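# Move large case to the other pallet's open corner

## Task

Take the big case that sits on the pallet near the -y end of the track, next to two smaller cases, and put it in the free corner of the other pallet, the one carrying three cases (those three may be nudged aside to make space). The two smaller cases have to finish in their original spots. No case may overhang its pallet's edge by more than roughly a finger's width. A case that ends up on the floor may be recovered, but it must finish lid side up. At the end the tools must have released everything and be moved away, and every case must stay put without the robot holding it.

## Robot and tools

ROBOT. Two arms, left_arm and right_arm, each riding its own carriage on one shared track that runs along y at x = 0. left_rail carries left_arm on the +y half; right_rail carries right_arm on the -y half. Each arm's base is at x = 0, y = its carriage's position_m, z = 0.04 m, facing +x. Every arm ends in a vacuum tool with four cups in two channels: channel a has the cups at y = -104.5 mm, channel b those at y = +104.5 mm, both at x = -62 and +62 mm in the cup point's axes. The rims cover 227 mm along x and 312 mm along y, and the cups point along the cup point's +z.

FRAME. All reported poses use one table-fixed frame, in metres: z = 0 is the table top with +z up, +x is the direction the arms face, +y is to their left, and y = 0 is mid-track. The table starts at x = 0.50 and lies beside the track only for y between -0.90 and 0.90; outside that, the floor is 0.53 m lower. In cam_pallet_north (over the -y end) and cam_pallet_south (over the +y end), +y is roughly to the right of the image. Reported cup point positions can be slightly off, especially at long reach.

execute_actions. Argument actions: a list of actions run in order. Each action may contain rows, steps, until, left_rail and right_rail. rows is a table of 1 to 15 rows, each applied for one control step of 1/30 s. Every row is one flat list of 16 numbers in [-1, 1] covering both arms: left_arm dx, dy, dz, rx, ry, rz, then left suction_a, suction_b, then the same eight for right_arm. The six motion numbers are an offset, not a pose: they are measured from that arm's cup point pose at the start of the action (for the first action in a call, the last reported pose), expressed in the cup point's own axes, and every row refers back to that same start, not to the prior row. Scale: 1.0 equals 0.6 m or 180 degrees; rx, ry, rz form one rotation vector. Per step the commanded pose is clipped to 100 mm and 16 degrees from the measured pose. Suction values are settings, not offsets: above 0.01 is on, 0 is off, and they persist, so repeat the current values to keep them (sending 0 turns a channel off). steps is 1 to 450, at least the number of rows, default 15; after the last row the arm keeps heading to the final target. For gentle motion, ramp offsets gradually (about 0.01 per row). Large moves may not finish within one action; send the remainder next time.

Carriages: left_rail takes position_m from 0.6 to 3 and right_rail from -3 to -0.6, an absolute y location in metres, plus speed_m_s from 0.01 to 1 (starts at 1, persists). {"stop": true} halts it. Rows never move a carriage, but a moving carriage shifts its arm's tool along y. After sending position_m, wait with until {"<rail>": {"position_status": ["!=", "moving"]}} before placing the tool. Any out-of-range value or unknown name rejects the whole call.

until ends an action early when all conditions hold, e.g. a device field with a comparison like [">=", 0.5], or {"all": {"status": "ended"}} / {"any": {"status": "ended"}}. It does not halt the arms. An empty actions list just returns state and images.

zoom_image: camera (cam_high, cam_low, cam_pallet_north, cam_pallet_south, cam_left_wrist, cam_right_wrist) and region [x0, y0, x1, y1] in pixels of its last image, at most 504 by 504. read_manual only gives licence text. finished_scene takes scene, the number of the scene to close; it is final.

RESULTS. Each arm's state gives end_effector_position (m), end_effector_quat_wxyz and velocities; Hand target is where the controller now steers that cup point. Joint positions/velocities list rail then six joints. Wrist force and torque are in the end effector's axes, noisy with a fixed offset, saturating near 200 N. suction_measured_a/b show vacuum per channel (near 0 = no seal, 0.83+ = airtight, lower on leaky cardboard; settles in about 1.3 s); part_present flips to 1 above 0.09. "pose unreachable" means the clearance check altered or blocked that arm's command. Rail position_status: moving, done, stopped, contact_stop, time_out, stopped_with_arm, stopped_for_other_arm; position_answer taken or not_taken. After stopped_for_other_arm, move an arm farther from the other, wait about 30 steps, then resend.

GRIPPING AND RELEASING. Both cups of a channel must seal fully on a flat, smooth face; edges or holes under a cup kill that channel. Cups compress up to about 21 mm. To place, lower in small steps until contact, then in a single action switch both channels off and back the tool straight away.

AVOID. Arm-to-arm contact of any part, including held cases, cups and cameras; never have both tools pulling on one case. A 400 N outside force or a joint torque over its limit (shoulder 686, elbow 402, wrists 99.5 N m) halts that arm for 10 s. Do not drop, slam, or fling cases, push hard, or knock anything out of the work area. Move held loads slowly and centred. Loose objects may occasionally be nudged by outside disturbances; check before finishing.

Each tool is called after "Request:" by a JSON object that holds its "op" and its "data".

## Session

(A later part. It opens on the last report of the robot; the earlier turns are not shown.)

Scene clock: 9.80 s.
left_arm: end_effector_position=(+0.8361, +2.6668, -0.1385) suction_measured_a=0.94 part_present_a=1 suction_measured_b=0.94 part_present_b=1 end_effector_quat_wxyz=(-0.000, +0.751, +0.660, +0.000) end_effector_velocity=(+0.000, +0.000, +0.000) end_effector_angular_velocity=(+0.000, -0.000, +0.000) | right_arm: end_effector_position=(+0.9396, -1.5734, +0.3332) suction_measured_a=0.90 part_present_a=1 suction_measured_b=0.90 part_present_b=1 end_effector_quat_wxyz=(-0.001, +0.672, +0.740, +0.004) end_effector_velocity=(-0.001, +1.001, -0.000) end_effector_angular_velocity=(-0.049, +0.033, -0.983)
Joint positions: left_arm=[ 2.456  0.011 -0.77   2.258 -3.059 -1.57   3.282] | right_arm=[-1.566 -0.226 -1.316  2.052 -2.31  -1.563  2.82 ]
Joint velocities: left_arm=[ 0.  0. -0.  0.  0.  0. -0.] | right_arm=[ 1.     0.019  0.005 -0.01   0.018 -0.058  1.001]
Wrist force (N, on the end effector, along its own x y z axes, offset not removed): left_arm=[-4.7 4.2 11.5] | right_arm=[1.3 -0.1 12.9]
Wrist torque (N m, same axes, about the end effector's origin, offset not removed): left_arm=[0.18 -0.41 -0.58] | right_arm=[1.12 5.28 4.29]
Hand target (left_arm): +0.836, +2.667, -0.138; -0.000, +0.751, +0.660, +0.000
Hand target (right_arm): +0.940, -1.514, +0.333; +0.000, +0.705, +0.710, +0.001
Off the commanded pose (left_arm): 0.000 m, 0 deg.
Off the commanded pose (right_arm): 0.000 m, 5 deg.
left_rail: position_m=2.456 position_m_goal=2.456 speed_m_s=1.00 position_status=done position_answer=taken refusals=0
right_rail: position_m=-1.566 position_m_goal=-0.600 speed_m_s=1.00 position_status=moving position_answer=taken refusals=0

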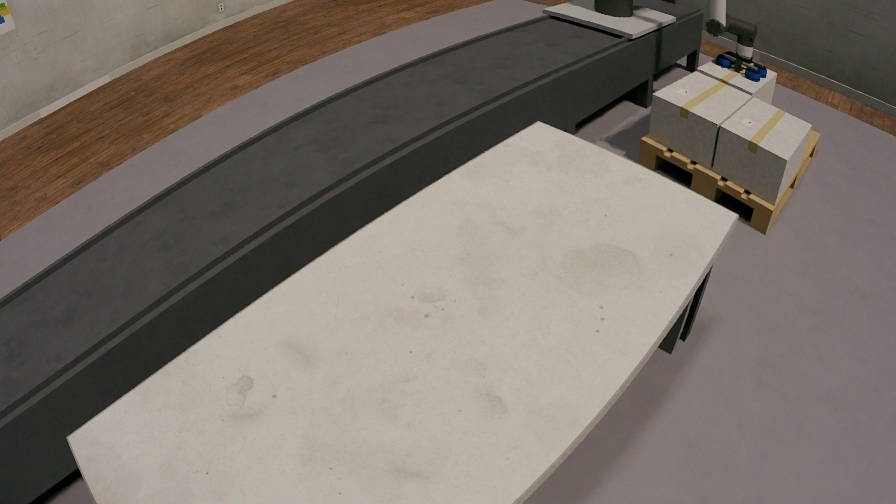

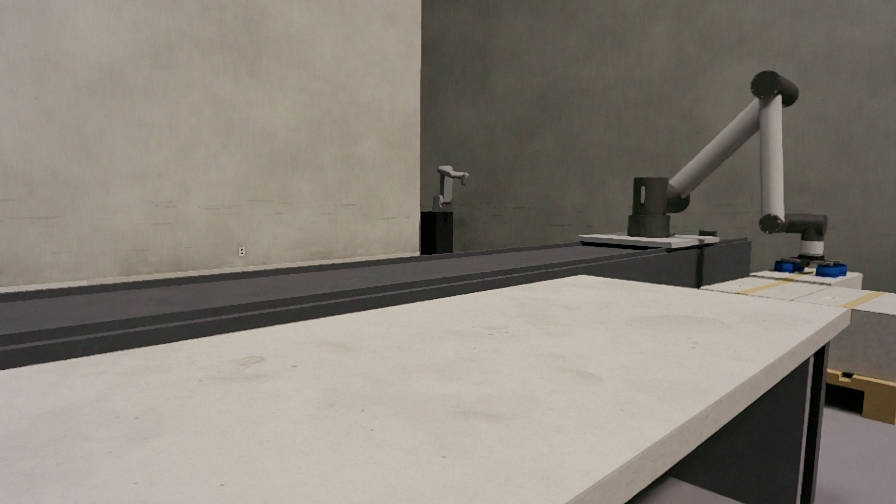

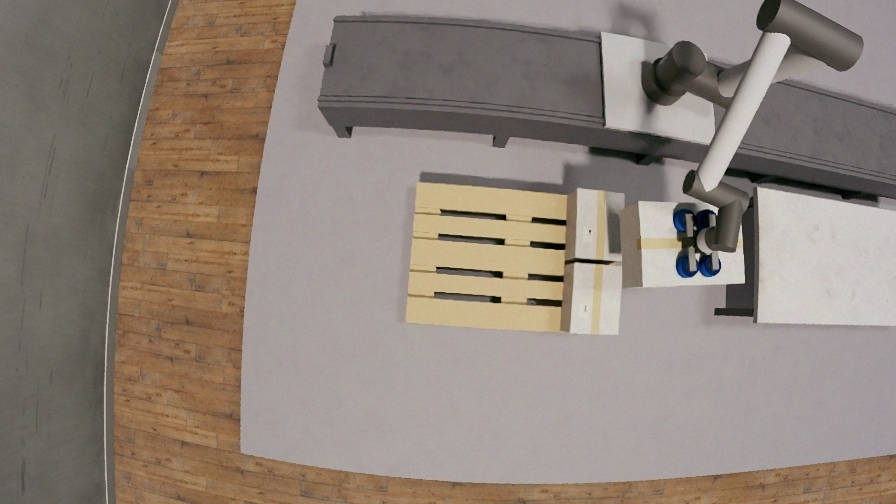

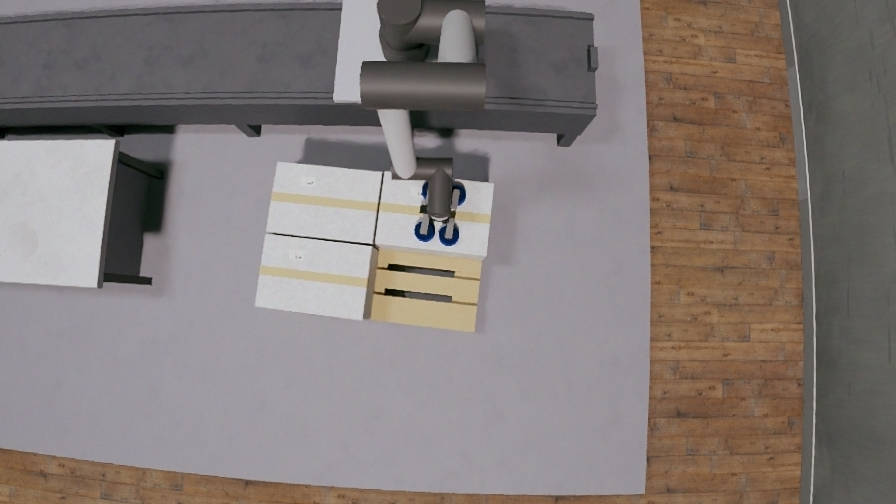

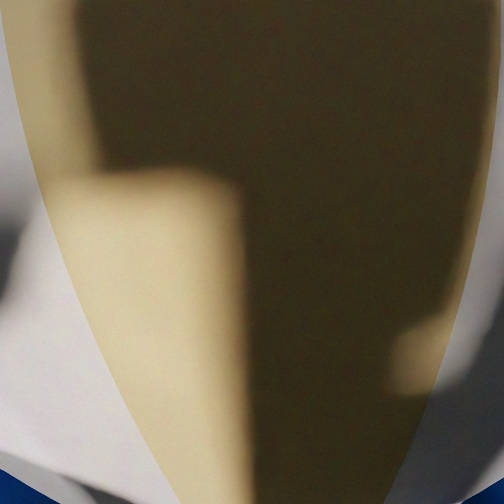

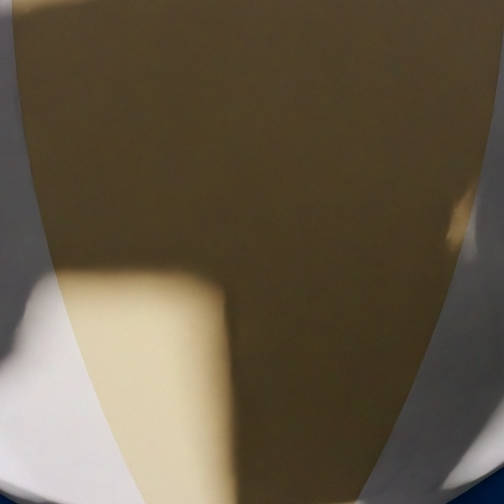

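Request:
{"op": "execute_actions", "data": {"actions": [{"steps":20,"until":{"all":{"status":"ended"}}},{"rows":[[-0.002,-0.002,0.004,0,0,0,1,1,0.02,0,0,0,0,0,1,1],[-0.004,-0.003,0.008,0,0,0,1,1,0.05,0,0,0,0,0,1,1],[-0.005,-0.003,0.012,0,0,0,1,1,0.09,0,0,0,0,0,1,1],[-0.005,-0.003,0.016,0,0,0,1,1,0.14,0,0,0,0,0,1,1],[-0.005,-0.003,0.02,0,0,0,1,1,0.2,0,0,0,0,0,1,1],[-0.005,-0.003,0.02,0,0,0,1,1,0.9,0,0.1,0,0,0,1,1]],"steps":50},{"rows":[[0,0,-0.02,0,0,0,0,0,0,0,0.01,0,0,0,1,1],[0,0,-0.03,0,0,0,0,0,0,0,0.02,0,0,0,1,1],[0,0,-0.04,0,0,0,0,0,0,0,0.03,0,0,0,1,1],[0,0,-0.05,0,0,0,0,0,0,0,0.04,0,0,0,1,1],[0,0,-0.06,0,0,0,0,0,0,0,0.046,0,0,0,1,1],[0,0,-0.06,0,0,0,0,0,0,0,0.052,0,0,0,1,1],[0,0,-0.06,0,0,0,0,0,0,0,0.056,0,0,0,1,1],[0,0,-0.06,0,0,0,0,0,0,0,0.056,0,0,0,1,1],[0,0,-0.06,0,0,0,0,0,0,0,0.056,0,0,0,1,1],[0,0,-0.9,0,0,-0.042,0,0,0,0,0.056,0,0,0,1,1]],"steps":40},{"left_rail":{"position_m":1.4},"steps":2}]}}

Scene clock: 13.80 s.
left_arm: end_effector_position=(+0.8334, +2.6641, +0.3851) suction_measured_a=0.00 part_present_a=0 suction_measured_b=0.00 part_present_b=0 end_effector_quat_wxyz=(+0.001, +0.706, +0.708, +0.002) end_effector_velocity=(-0.002, -0.038, +0.052) end_effector_angular_velocity=(-0.000, +0.040, +0.001) | right_arm: end_effector_position=(+0.9398, -0.0666, +0.2397) suction_measured_a=0.90 part_present_a=1 suction_measured_b=0.90 part_present_b=1 end_effector_quat_wxyz=(+0.001, +0.707, +0.707, -0.000) end_effector_velocity=(-0.000, -0.000, -0.000) end_effector_angular_velocity=(-0.000, +0.000, +0.000)
Joint positions: left_arm=[ 2.456  0.009 -1.444  2.125 -2.255 -1.57   3.147] | right_arm=[-0.6    0.329 -1.102  1.892 -2.361 -1.572  3.47 ]
Joint velocities: left_arm=[-0.036 -0.003 -0.04  -0.055  0.135 -0.    -0.003] | right_arm=[ 0.  0.  0.  0. -0.  0.  0.]
Wrist force (N, on the end effector, along its own x y z axes, offset not removed): left_arm=[-3.0 2.7 -2.8] | right_arm=[3.1 3.7 14.0]
Wrist torque (N m, same axes, about the end effector's origin, offset not removed): left_arm=[0.23 0.70 -0.65] | right_arm=[0.35 5.19 -0.56]
Hand target (left_arm): +0.833, +2.657, +0.390; -0.000, +0.706, +0.708, +0.000
Hand target (right_arm): +0.940, -0.067, +0.240; +0.001, +0.707, +0.707, -0.000
Off the commanded pose (left_arm): 0.005 m, 0 deg.
Off the commanded pose (right_arm): 0.000 m, 0 deg.
left_rail: position_m=2.456 position_m_goal=1.400 speed_m_s=1.00 position_status=moving position_answer=taken refusals=0
right_rail: position_m=-0.600 position_m_goal=-0.600 speed_m_s=1.00 position_status=done position_answer=taken refusals=0

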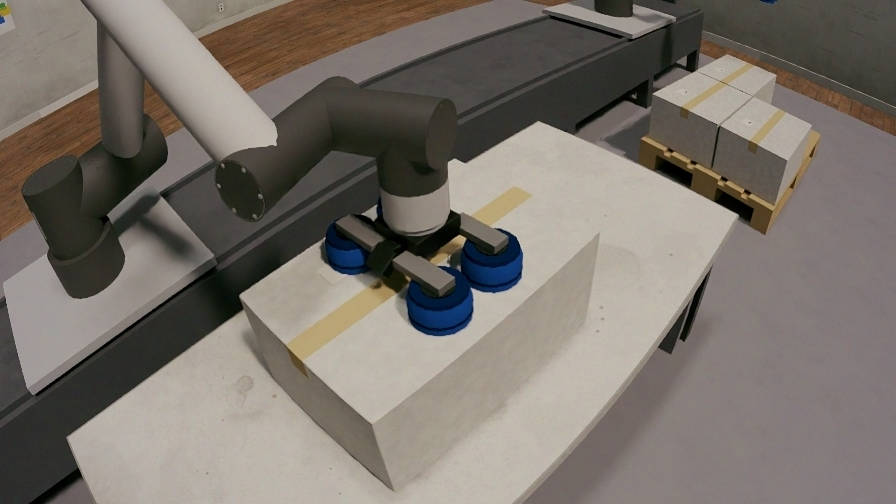

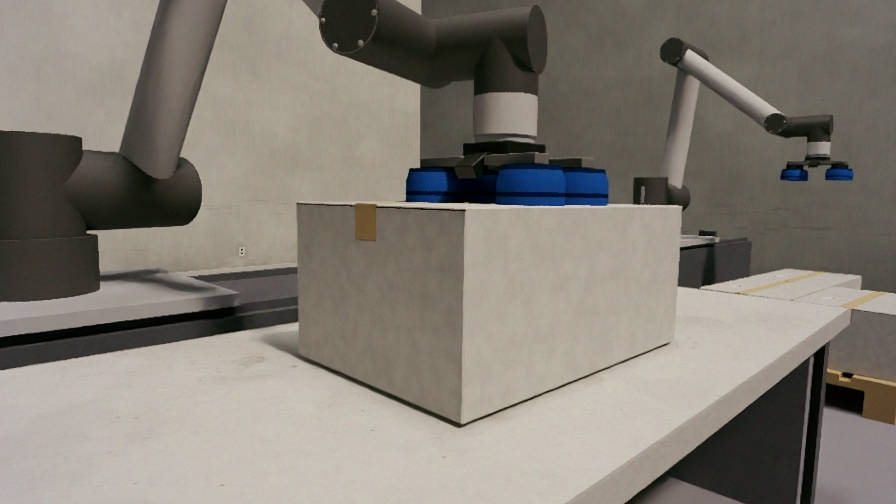

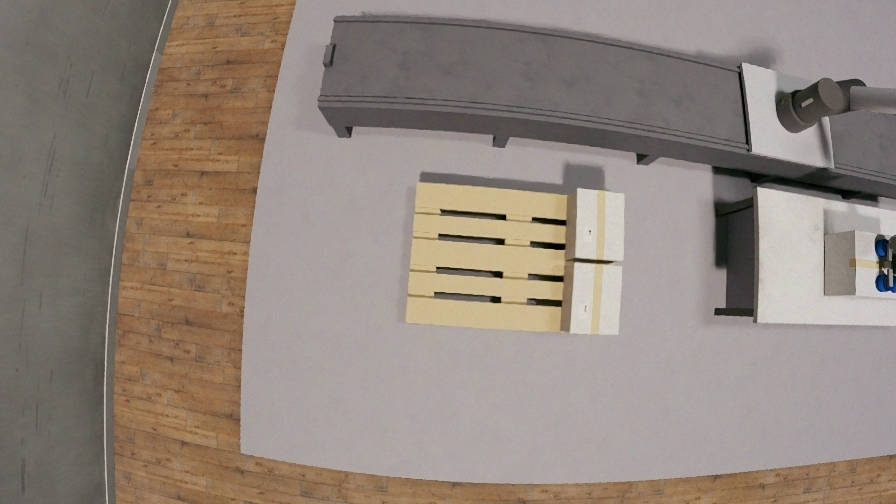

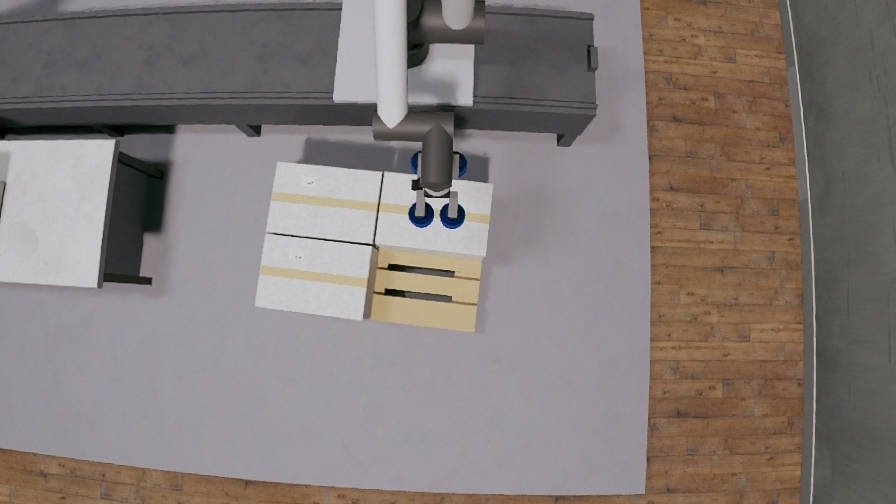

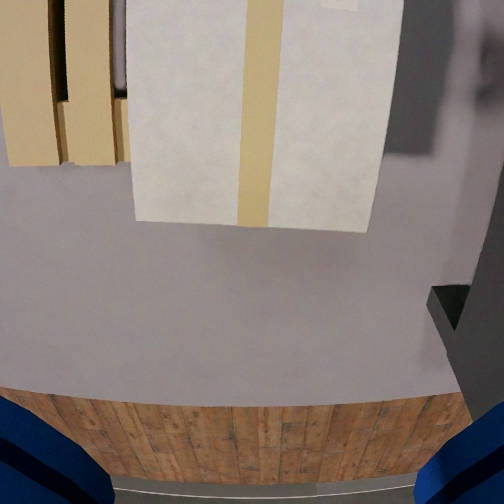

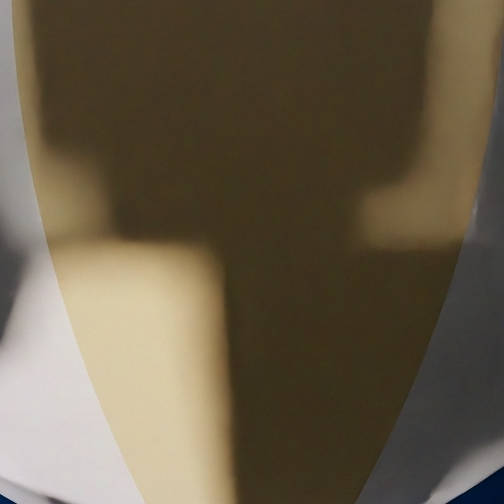

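Request:
{"op": "execute_actions", "data": {"actions": [{"steps":1},{"rows":[[-0.5,0.177,0,0,0,0,0,0,0,0,0.004,0,0,0,1,1],[-0.5,0.177,0,0,0,0,0,0,0,0,0.009,0,0,0,1,1]],"steps":12},{"rows":[[0,0,0,0,0,0,0,0,0,0,-0.02,0,0,0,0,0],[0,0,0,0,0,0,0,0,0,0,-0.03,0,0,0,0,0],[0,0,0,0,0,0,0,0,0,0,-0.04,0,0,0,0,0],[0,0,0,0,0,0,0,0,0,0,-0.05,0,0,0,0,0],[0,0,0,0,0,0,0,0,0,0,-0.06,0,0,0,0,0],[0,0,0,0,0,0,0,0,0,0,-0.06,0,0,0,0,0],[0,0,0,0,0,0,0,0,0,0,-0.06,0,0,0,0,0],[0,0,0,0,0,0,0,0,0,0,-0.06,0,0,0,0,0],[0,0,0,0,0,0,0,0,0,0,-0.06,0,0,0,0,0],[0,0,0,0,0,0,0,0,0,0,-0.25,0,0,0,0,0]],"steps":22},{"right_rail":{"position_m":-1.8},"rows":[[-0.3,0.1,0,0,0,0,0,0,-0.8,-0.2,0,0,0,0,0,0]],"steps":30},{"left_rail":{"position_m":0.6},"rows":[[-0.9,0,0,0,0,0,0,0,0,0,0,0,0,0,0,0]],"steps":50}]}}

Scene clock: 17.93 s.
left_arm: end_effector_position=(+0.9534, -0.0974, +0.3928) suction_measured_a=0.00 part_present_a=0 suction_measured_b=0.00 part_present_b=0 end_effector_quat_wxyz=(+0.001, +0.707, +0.707, -0.000) end_effector_velocity=(+0.000, -0.000, -0.000) end_effector_angular_velocity=(-0.000, -0.000, +0.000) | right_arm: end_effector_position=(+0.8217, -1.7343, +0.3812) suction_measured_a=0.00 part_present_a=0 suction_measured_b=0.00 part_present_b=0 end_effector_quat_wxyz=(+0.001, +0.708, +0.707, -0.001) end_effector_velocity=(+0.000, -0.000, -0.000) end_effector_angular_velocity=(+0.000, +0.000, -0.000)
Joint positions: left_arm=[ 0.6   -0.802 -1.118  1.652 -2.107 -1.572  2.34 ] | right_arm=[-1.8   -0.165 -1.479  2.171 -2.265 -1.574  2.978]
Joint velocities: left_arm=[ 0.  0.  0. -0.  0. -0. -0.] | right_arm=[ 0.  0.  0. -0.  0.  0.  0.]
Wrist force (N, on the end effector, along its own x y z axes, offset not removed): left_arm=[-6.3 5.1 -0.1] | right_arm=[1.9 3.4 -7.2]
Wrist torque (N m, same axes, about the end effector's origin, offset not removed): left_arm=[0.47 0.96 -0.59] | right_arm=[0.56 0.26 -0.39]
Hand target (left_arm): +0.953, -0.098, +0.393; +0.001, +0.707, +0.707, -0.000
Hand target (right_arm): +0.822, -1.734, +0.381; +0.001, +0.708, +0.707, -0.001
Off the commanded pose (left_arm): 0.001 m, 0 deg.
Off the commanded pose (right_arm): 0.000 m, 0 deg.
left_rail: position_m=0.600 position_m_goal=0.600 speed_m_s=1.00 position_status=done position_answer=taken refusals=0
right_rail: position_m=-1.800 position_m_goal=-1.800 speed_m_s=1.00 position_status=done position_answer=taken refusals=0

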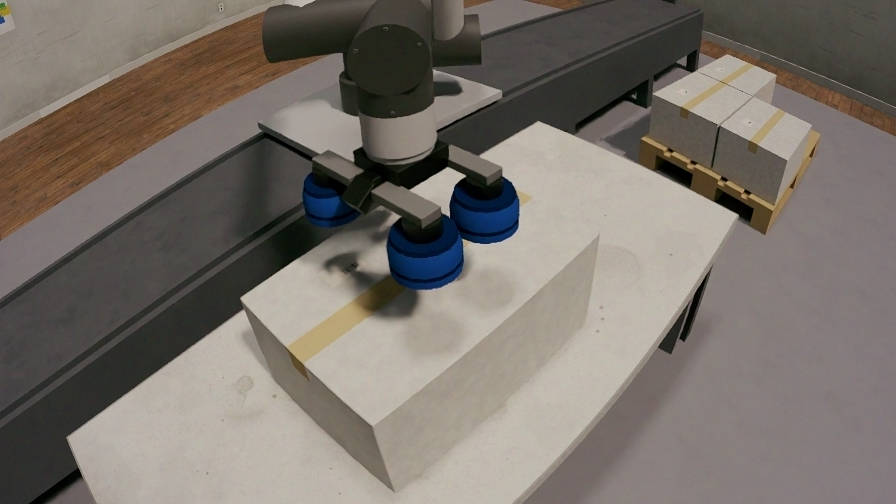

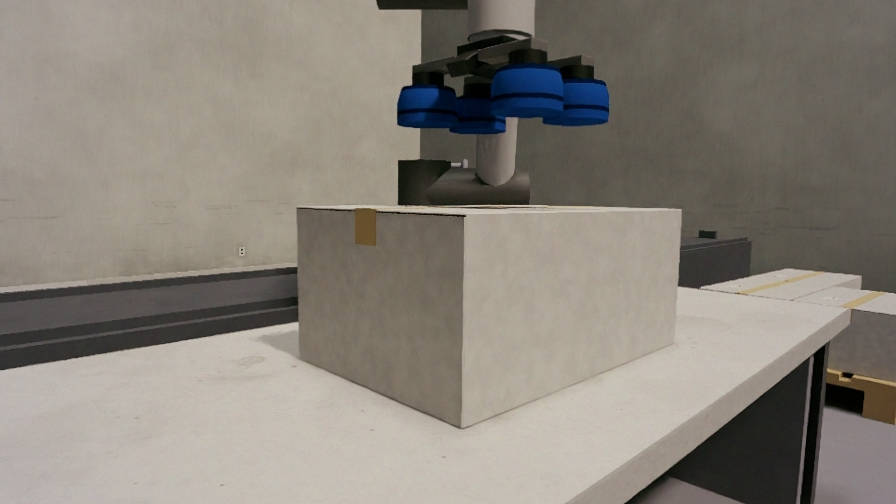

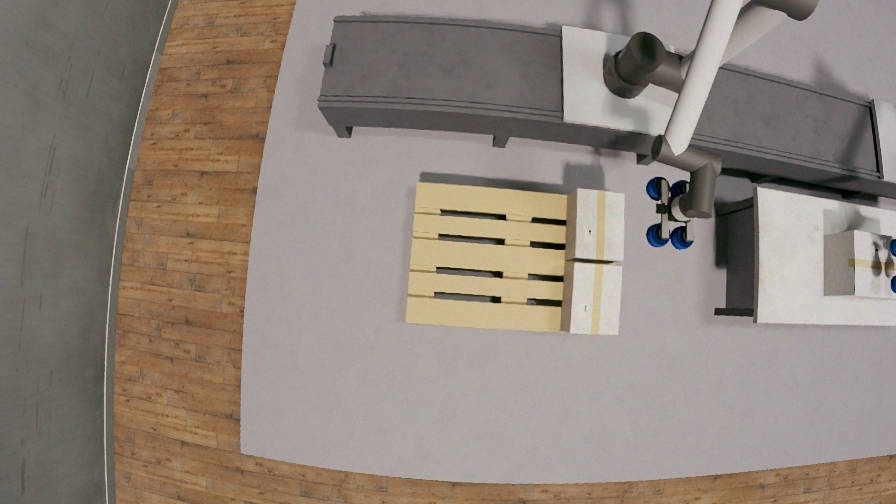

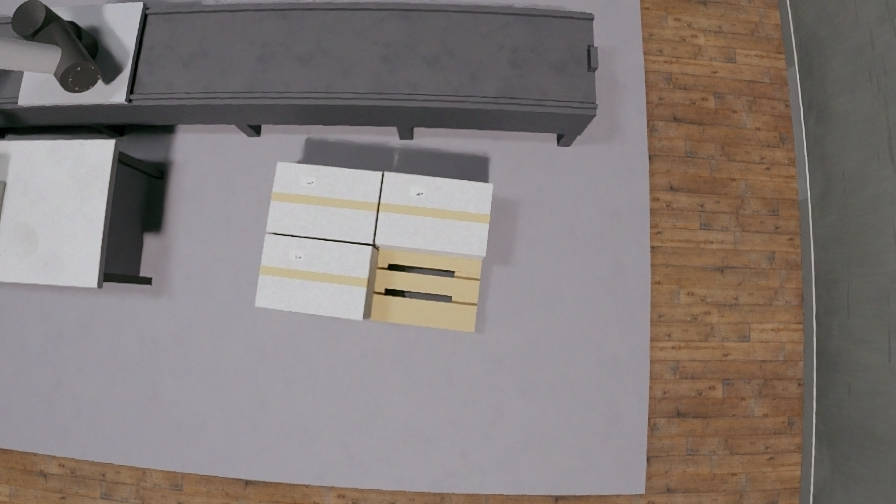

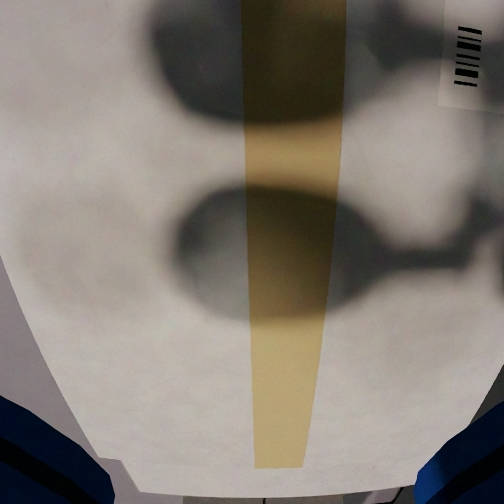

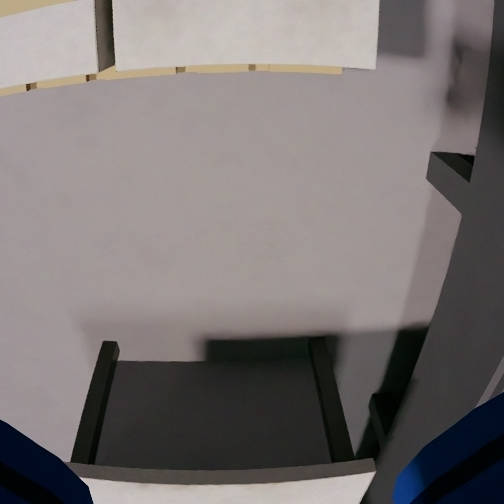

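Request:
{"op": "execute_actions", "data": {"actions": [{"rows":[[0.051,-0.023,0.2,0,0,0,0,0,0,0,0,0,0,0,0,0]],"steps":20},{"rows":[[0,0,0.015,0,0,0,1,1,0,0,0,0,0,0,0,0],[0,0,0.03,0,0,0,1,1,0,0,0,0,0,0,0,0],[0,0,0.045,0,0,0,1,1,0,0,0,0,0,0,0,0],[0,0,0.058,0,0,0,1,1,0,0,0,0,0,0,0,0]],"steps":38},{"rows":[[0,0,-0.01,0,0,0,1,1,0,0,0,0,0,0,0,0],[0,0,-0.02,0,0,0,1,1,0,0,0,0,0,0,0,0],[0,0,-0.035,0,0,0,1,1,0,0,0,0,0,0,0,0],[0,0,-0.05,0,0,0,1,1,0,0,0,0,0,0,0,0],[0,0,-0.07,0,0,0,1,1,0,0,0,0,0,0,0,0],[0,0,-0.09,0,0,0,1,1,0,0,0,0,0,0,0,0]],"steps":15},{"left_rail":{"position_m":2.8},"steps":15},{"rows":[[0.01,0.01,0,0,0,0,1,1,0,0,0,0,0,0,0,0],[0.03,0.02,0,0,0,0,1,1,0,0,0,0,0,0,0,0],[0.05,0.04,0,0,0,0.01,1,1,0,0,0,0,0,0,0,0],[0.08,0.06,0,0,0,0.01,1,1,0,0,0,0,0,0,0,0],[0.11,0.08,0,0,0,0.02,1,1,0,0,0,0,0,0,0,0],[0.14,0.1,0,0,0,0.02,1,1,0,0,0,0,0,0,0,0],[0.17,0.12,0,0,0,0.03,1,1,0,0,0,0,0,0,0,0],[0.2,0.15,0,0,0,0.03,1,1,0,0,0,0,0,0,0,0],[0.845,0.558,0,0,0,0.039,1,1,0,0,0,0,0,0,0,0]],"steps":55},{"rows":[[0,0,0.02,0,0,0,1,1,0,0,0,0,0,0,0,0],[0,0,0.04,0,0,0,1,1,0,0,0,0,0,0,0,0],[0,0,0.07,0,0,0,1,1,0,0,0,0,0,0,0,0],[0,0,0.22,0,0,0,1,1,0,0,0,0,0,0,0,0]],"steps":22}]}}

Request:
{"op": "zoom_image", "data": {"camera": "cam_pallet_south", "region": [240, 150, 550, 370]}}

Scene clock: 23.87 s.
left_arm: end_effector_position=(+1.2758, +2.6384, +0.1593) suction_measured_a=0.94 part_present_a=1 suction_measured_b=0.94 part_present_b=1 end_effector_quat_wxyz=(+0.001, +0.749, +0.662, -0.001) end_effector_velocity=(+0.001, +0.000, -0.003) end_effector_angular_velocity=(+0.002, -0.000, +0.000) | right_arm: end_effector_position=(+0.8217, -1.7343, +0.3812) suction_measured_a=0.00 part_present_a=0 suction_measured_b=0.00 part_present_b=0 end_effector_quat_wxyz=(+0.001, +0.708, +0.707, -0.001) end_effector_velocity=(-0.000, +0.000, +0.000) end_effector_angular_velocity=(-0.000, -0.000, +0.000)
Joint positions: left_arm=[ 2.8   -0.283 -0.858  1.58  -2.294 -1.573  2.983] | right_arm=[-1.8   -0.165 -1.479  2.171 -2.265 -1.574  2.978]
Joint velocities: left_arm=[ 0.    -0.     0.002 -0.    -0.002  0.002 -0.   ] | right_arm=[ 0.  0. -0.  0. -0.  0.  0.]
Wrist force (N, on the end effector, along its own x y z axes, offset not removed): left_arm=[-3.4 5.5 18.4] | right_arm=[0.7 5.5 -7.3]
Wrist torque (N m, same axes, about the end effector's origin, offset not removed): left_arm=[0.00 5.92 -0.65] | right_arm=[0.80 0.32 -0.50]
Hand target (left_arm): +1.276, +2.639, +0.159; +0.001, +0.749, +0.662, -0.000
Hand target (right_arm): +0.822, -1.734, +0.381; +0.001, +0.708, +0.707, -0.001
Off the commanded pose (left_arm): 0.001 m, 0 deg.
Off the commanded pose (right_arm): 0.000 m, 0 deg.
left_rail: position_m=2.800 position_m_goal=2.800 speed_m_s=1.00 position_status=done position_answer=taken refusals=0
right_rail: position_m=-1.800 position_m_goal=-1.800 speed_m_s=1.00 position_status=done position_answer=taken refusals=0

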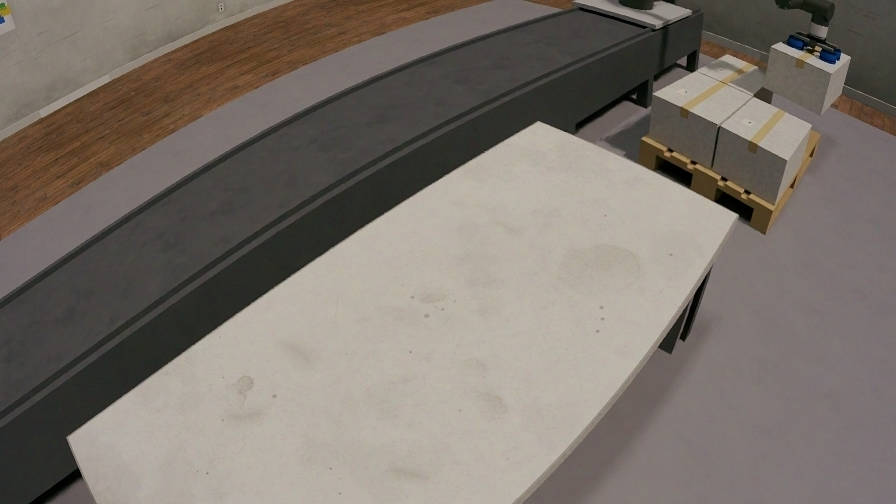

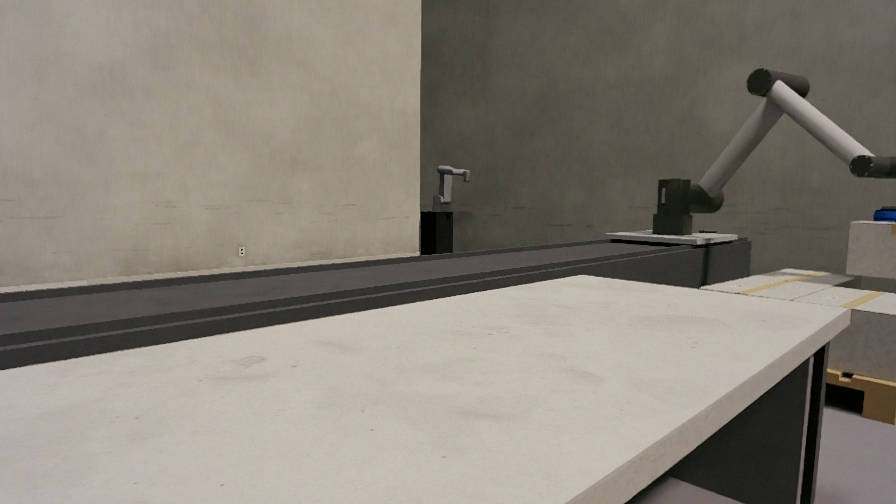

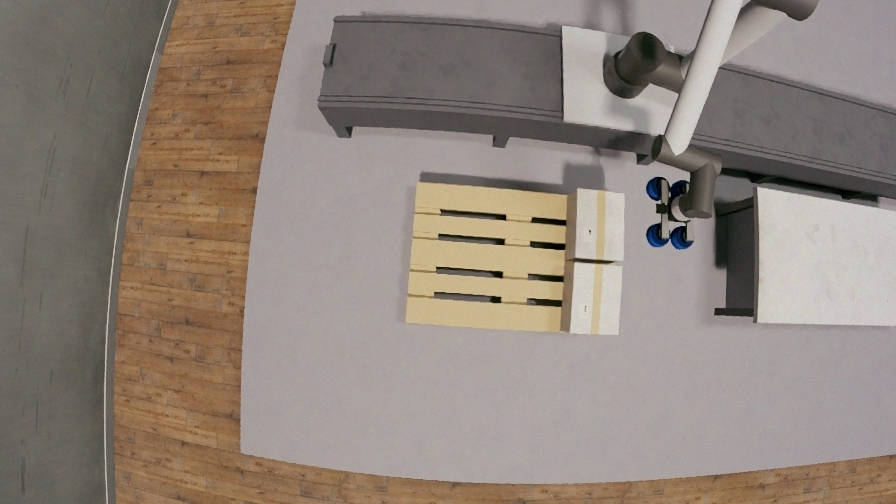

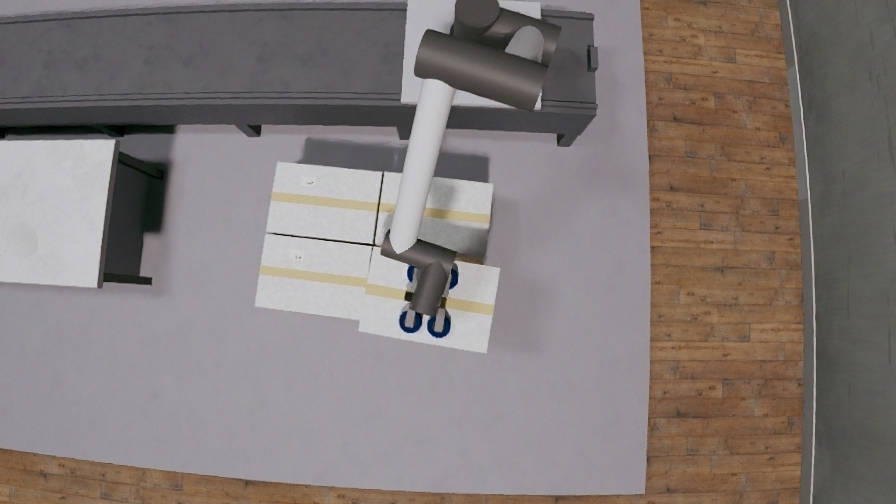

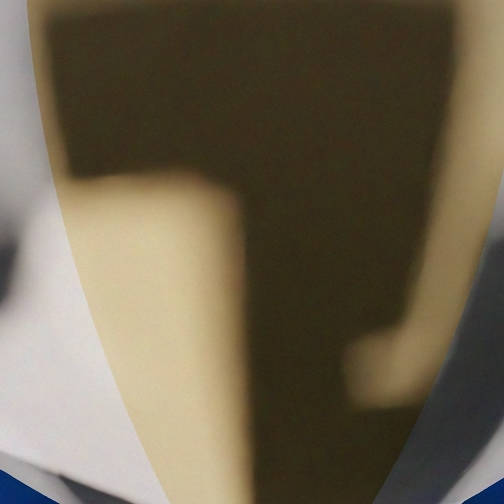

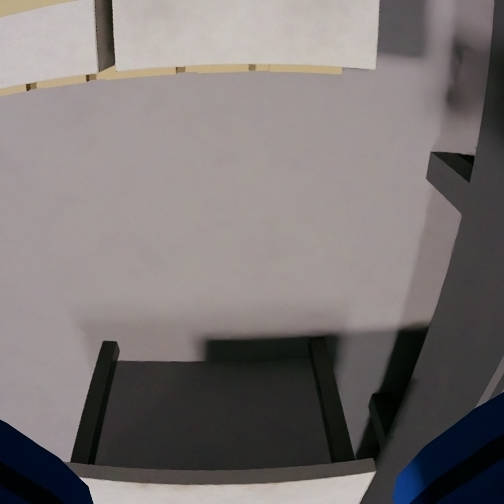

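Region (240, 150, 550, 370) of cam_pallet_south's 896x504 image, scaled by 1.626, with more detail than that image has; it fills the top 358 rows of this view, and the rest is white.

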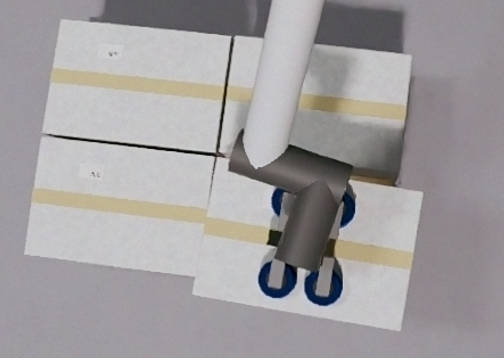

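Request:
{"op": "execute_actions", "data": {"actions": [{"rows":[[0.005,0,0,0,0,-0.005,1,1,0,0,0,0,0,0,0,0],[0.01,0,0,0,0,-0.01,1,1,0,0,0,0,0,0,0,0],[0.01,0,0.01,0,0,-0.015,1,1,0,0,0,0,0,0,0,0],[0.01,0,0.02,0,0,-0.015,1,1,0,0,0,0,0,0,0,0],[0.01,0,0.04,0,0,-0.015,1,1,0,0,0,0,0,0,0,0],[0.01,0,0.06,0,0,-0.015,1,1,0,0,0,0,0,0,0,0],[0.01,0,0.08,0,0,-0.015,1,1,0,0,0,0,0,0,0,0],[0.01,0,0.1,0,0,-0.015,1,1,0,0,0,0,0,0,0,0],[0.01,0,0.13,0,0,-0.015,1,1,0,0,0,0,0,0,0,0],[0.01,0,0.16,0,0,-0.015,1,1,0,0,0,0,0,0,0,0],[0.01,0,0.2,0,0,-0.015,1,1,0,0,0,0,0,0,0,0],[0.01,0,0.48,0,0,-0.015,1,1,0,0,0,0,0,0,0,0]],"steps":40}]}}

Request:
{"op": "zoom_image", "data": {"camera": "cam_pallet_south", "region": [240, 150, 520, 350]}}

Scene clock: 25.43 s.
left_arm: end_effector_position=(+1.2769, +2.6432, -0.1286) suction_measured_a=0.94 part_present_a=1 suction_measured_b=0.94 part_present_b=1 end_effector_quat_wxyz=(+0.001, +0.734, +0.680, -0.001) end_effector_velocity=(-0.000, +0.000, -0.001) end_effector_angular_velocity=(+0.000, +0.001, +0.000) | right_arm: end_effector_position=(+0.8217, -1.7343, +0.3812) suction_measured_a=0.00 part_present_a=0 suction_measured_b=0.00 part_present_b=0 end_effector_quat_wxyz=(+0.001, +0.708, +0.707, -0.001) end_effector_velocity=(+0.000, -0.000, -0.000) end_effector_angular_velocity=(+0.000, +0.000, -0.000)
Joint positions: left_arm=[ 2.8   -0.279 -0.606  1.591 -2.558 -1.573  2.939] | right_arm=[-1.8   -0.165 -1.479  2.171 -2.265 -1.574  2.978]
Joint velocities: left_arm=[ 0.     0.     0.001 -0.    -0.    -0.     0.   ] | right_arm=[ 0. -0.  0. -0.  0. -0. -0.]
Wrist force (N, on the end effector, along its own x y z axes, offset not removed): left_arm=[-6.0 3.8 17.1] | right_arm=[1.3 4.4 -6.4]
Wrist torque (N m, same axes, about the end effector's origin, offset not removed): left_arm=[-0.01 5.75 -0.75] | right_arm=[0.57 0.13 -0.49]
Hand target (left_arm): +1.277, +2.643, -0.129; +0.001, +0.734, +0.680, -0.001
Hand target (right_arm): +0.822, -1.734, +0.381; +0.001, +0.708, +0.707, -0.001
Off the commanded pose (left_arm): 0.000 m, 0 deg.
Off the commanded pose (right_arm): 0.000 m, 0 deg.
left_rail: position_m=2.800 position_m_goal=2.800 speed_m_s=1.00 position_status=done position_answer=taken refusals=0
right_rail: position_m=-1.800 position_m_goal=-1.800 speed_m_s=1.00 position_status=done position_answer=taken refusals=0

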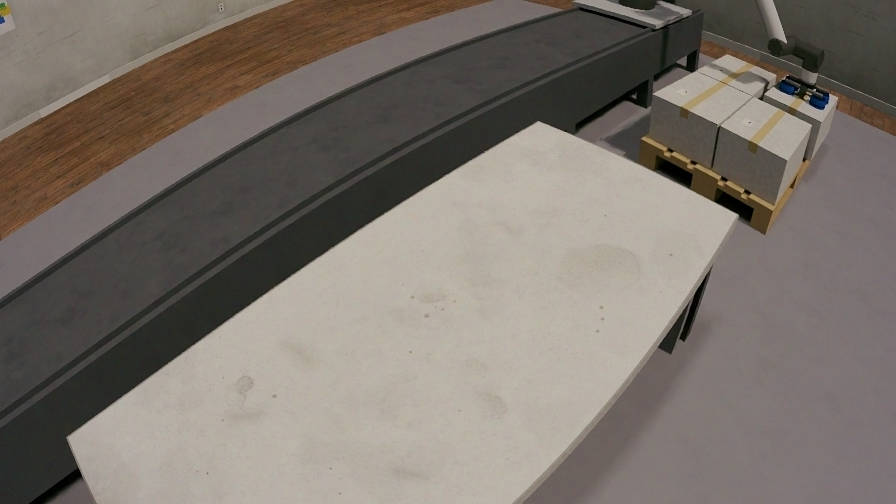

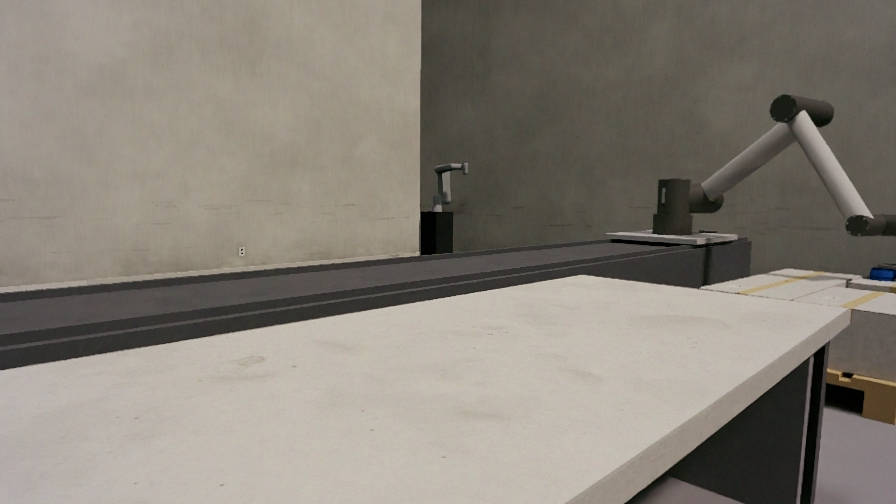

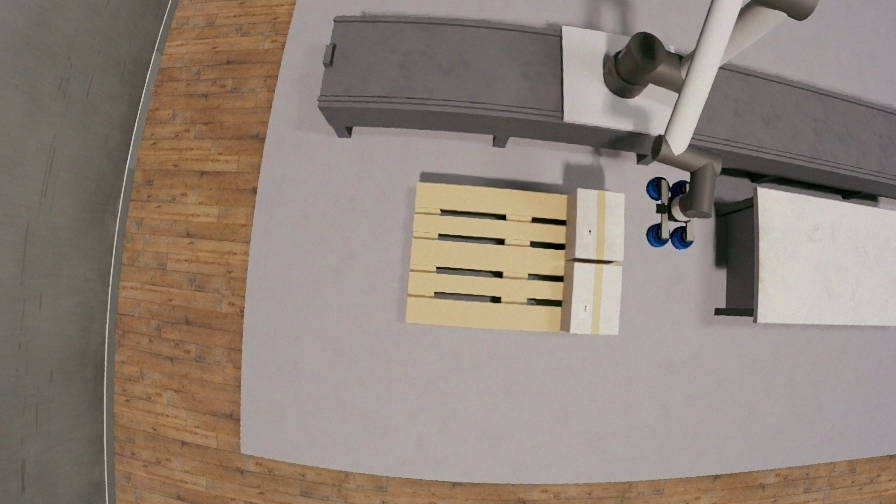

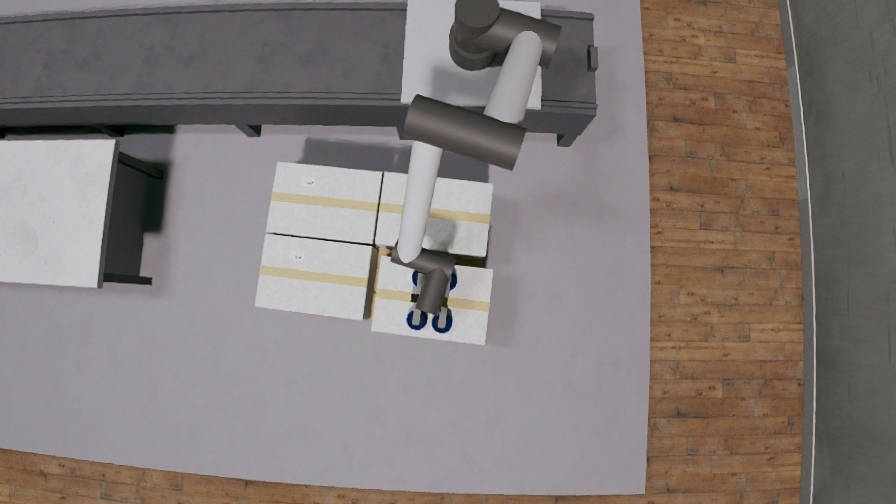

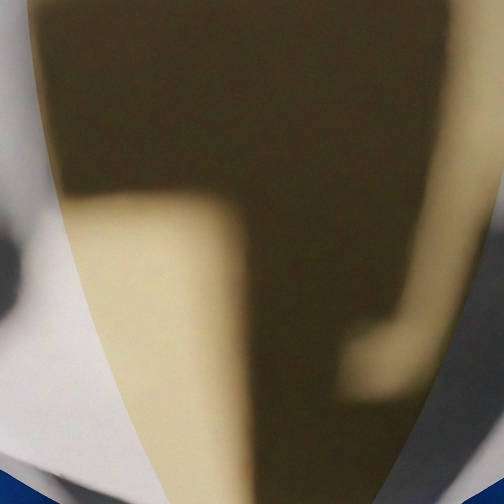

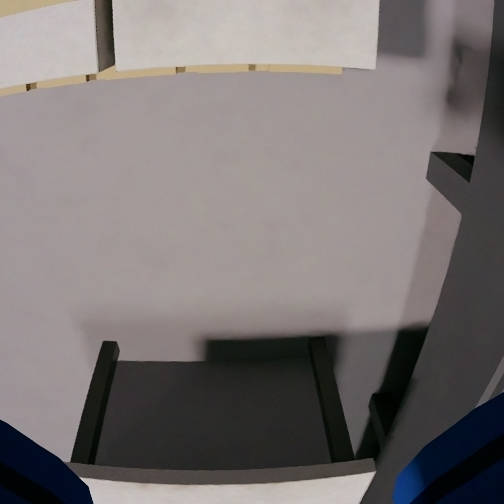

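Region (240, 150, 520, 350) of cam_pallet_south's 896x504 image, scaled by 1.800, with more detail than that image has; it fills the top 360 rows of this view, and the rest is white.

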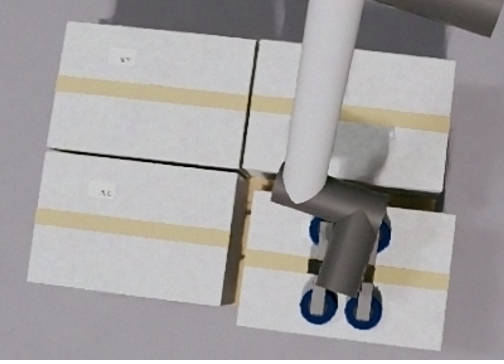

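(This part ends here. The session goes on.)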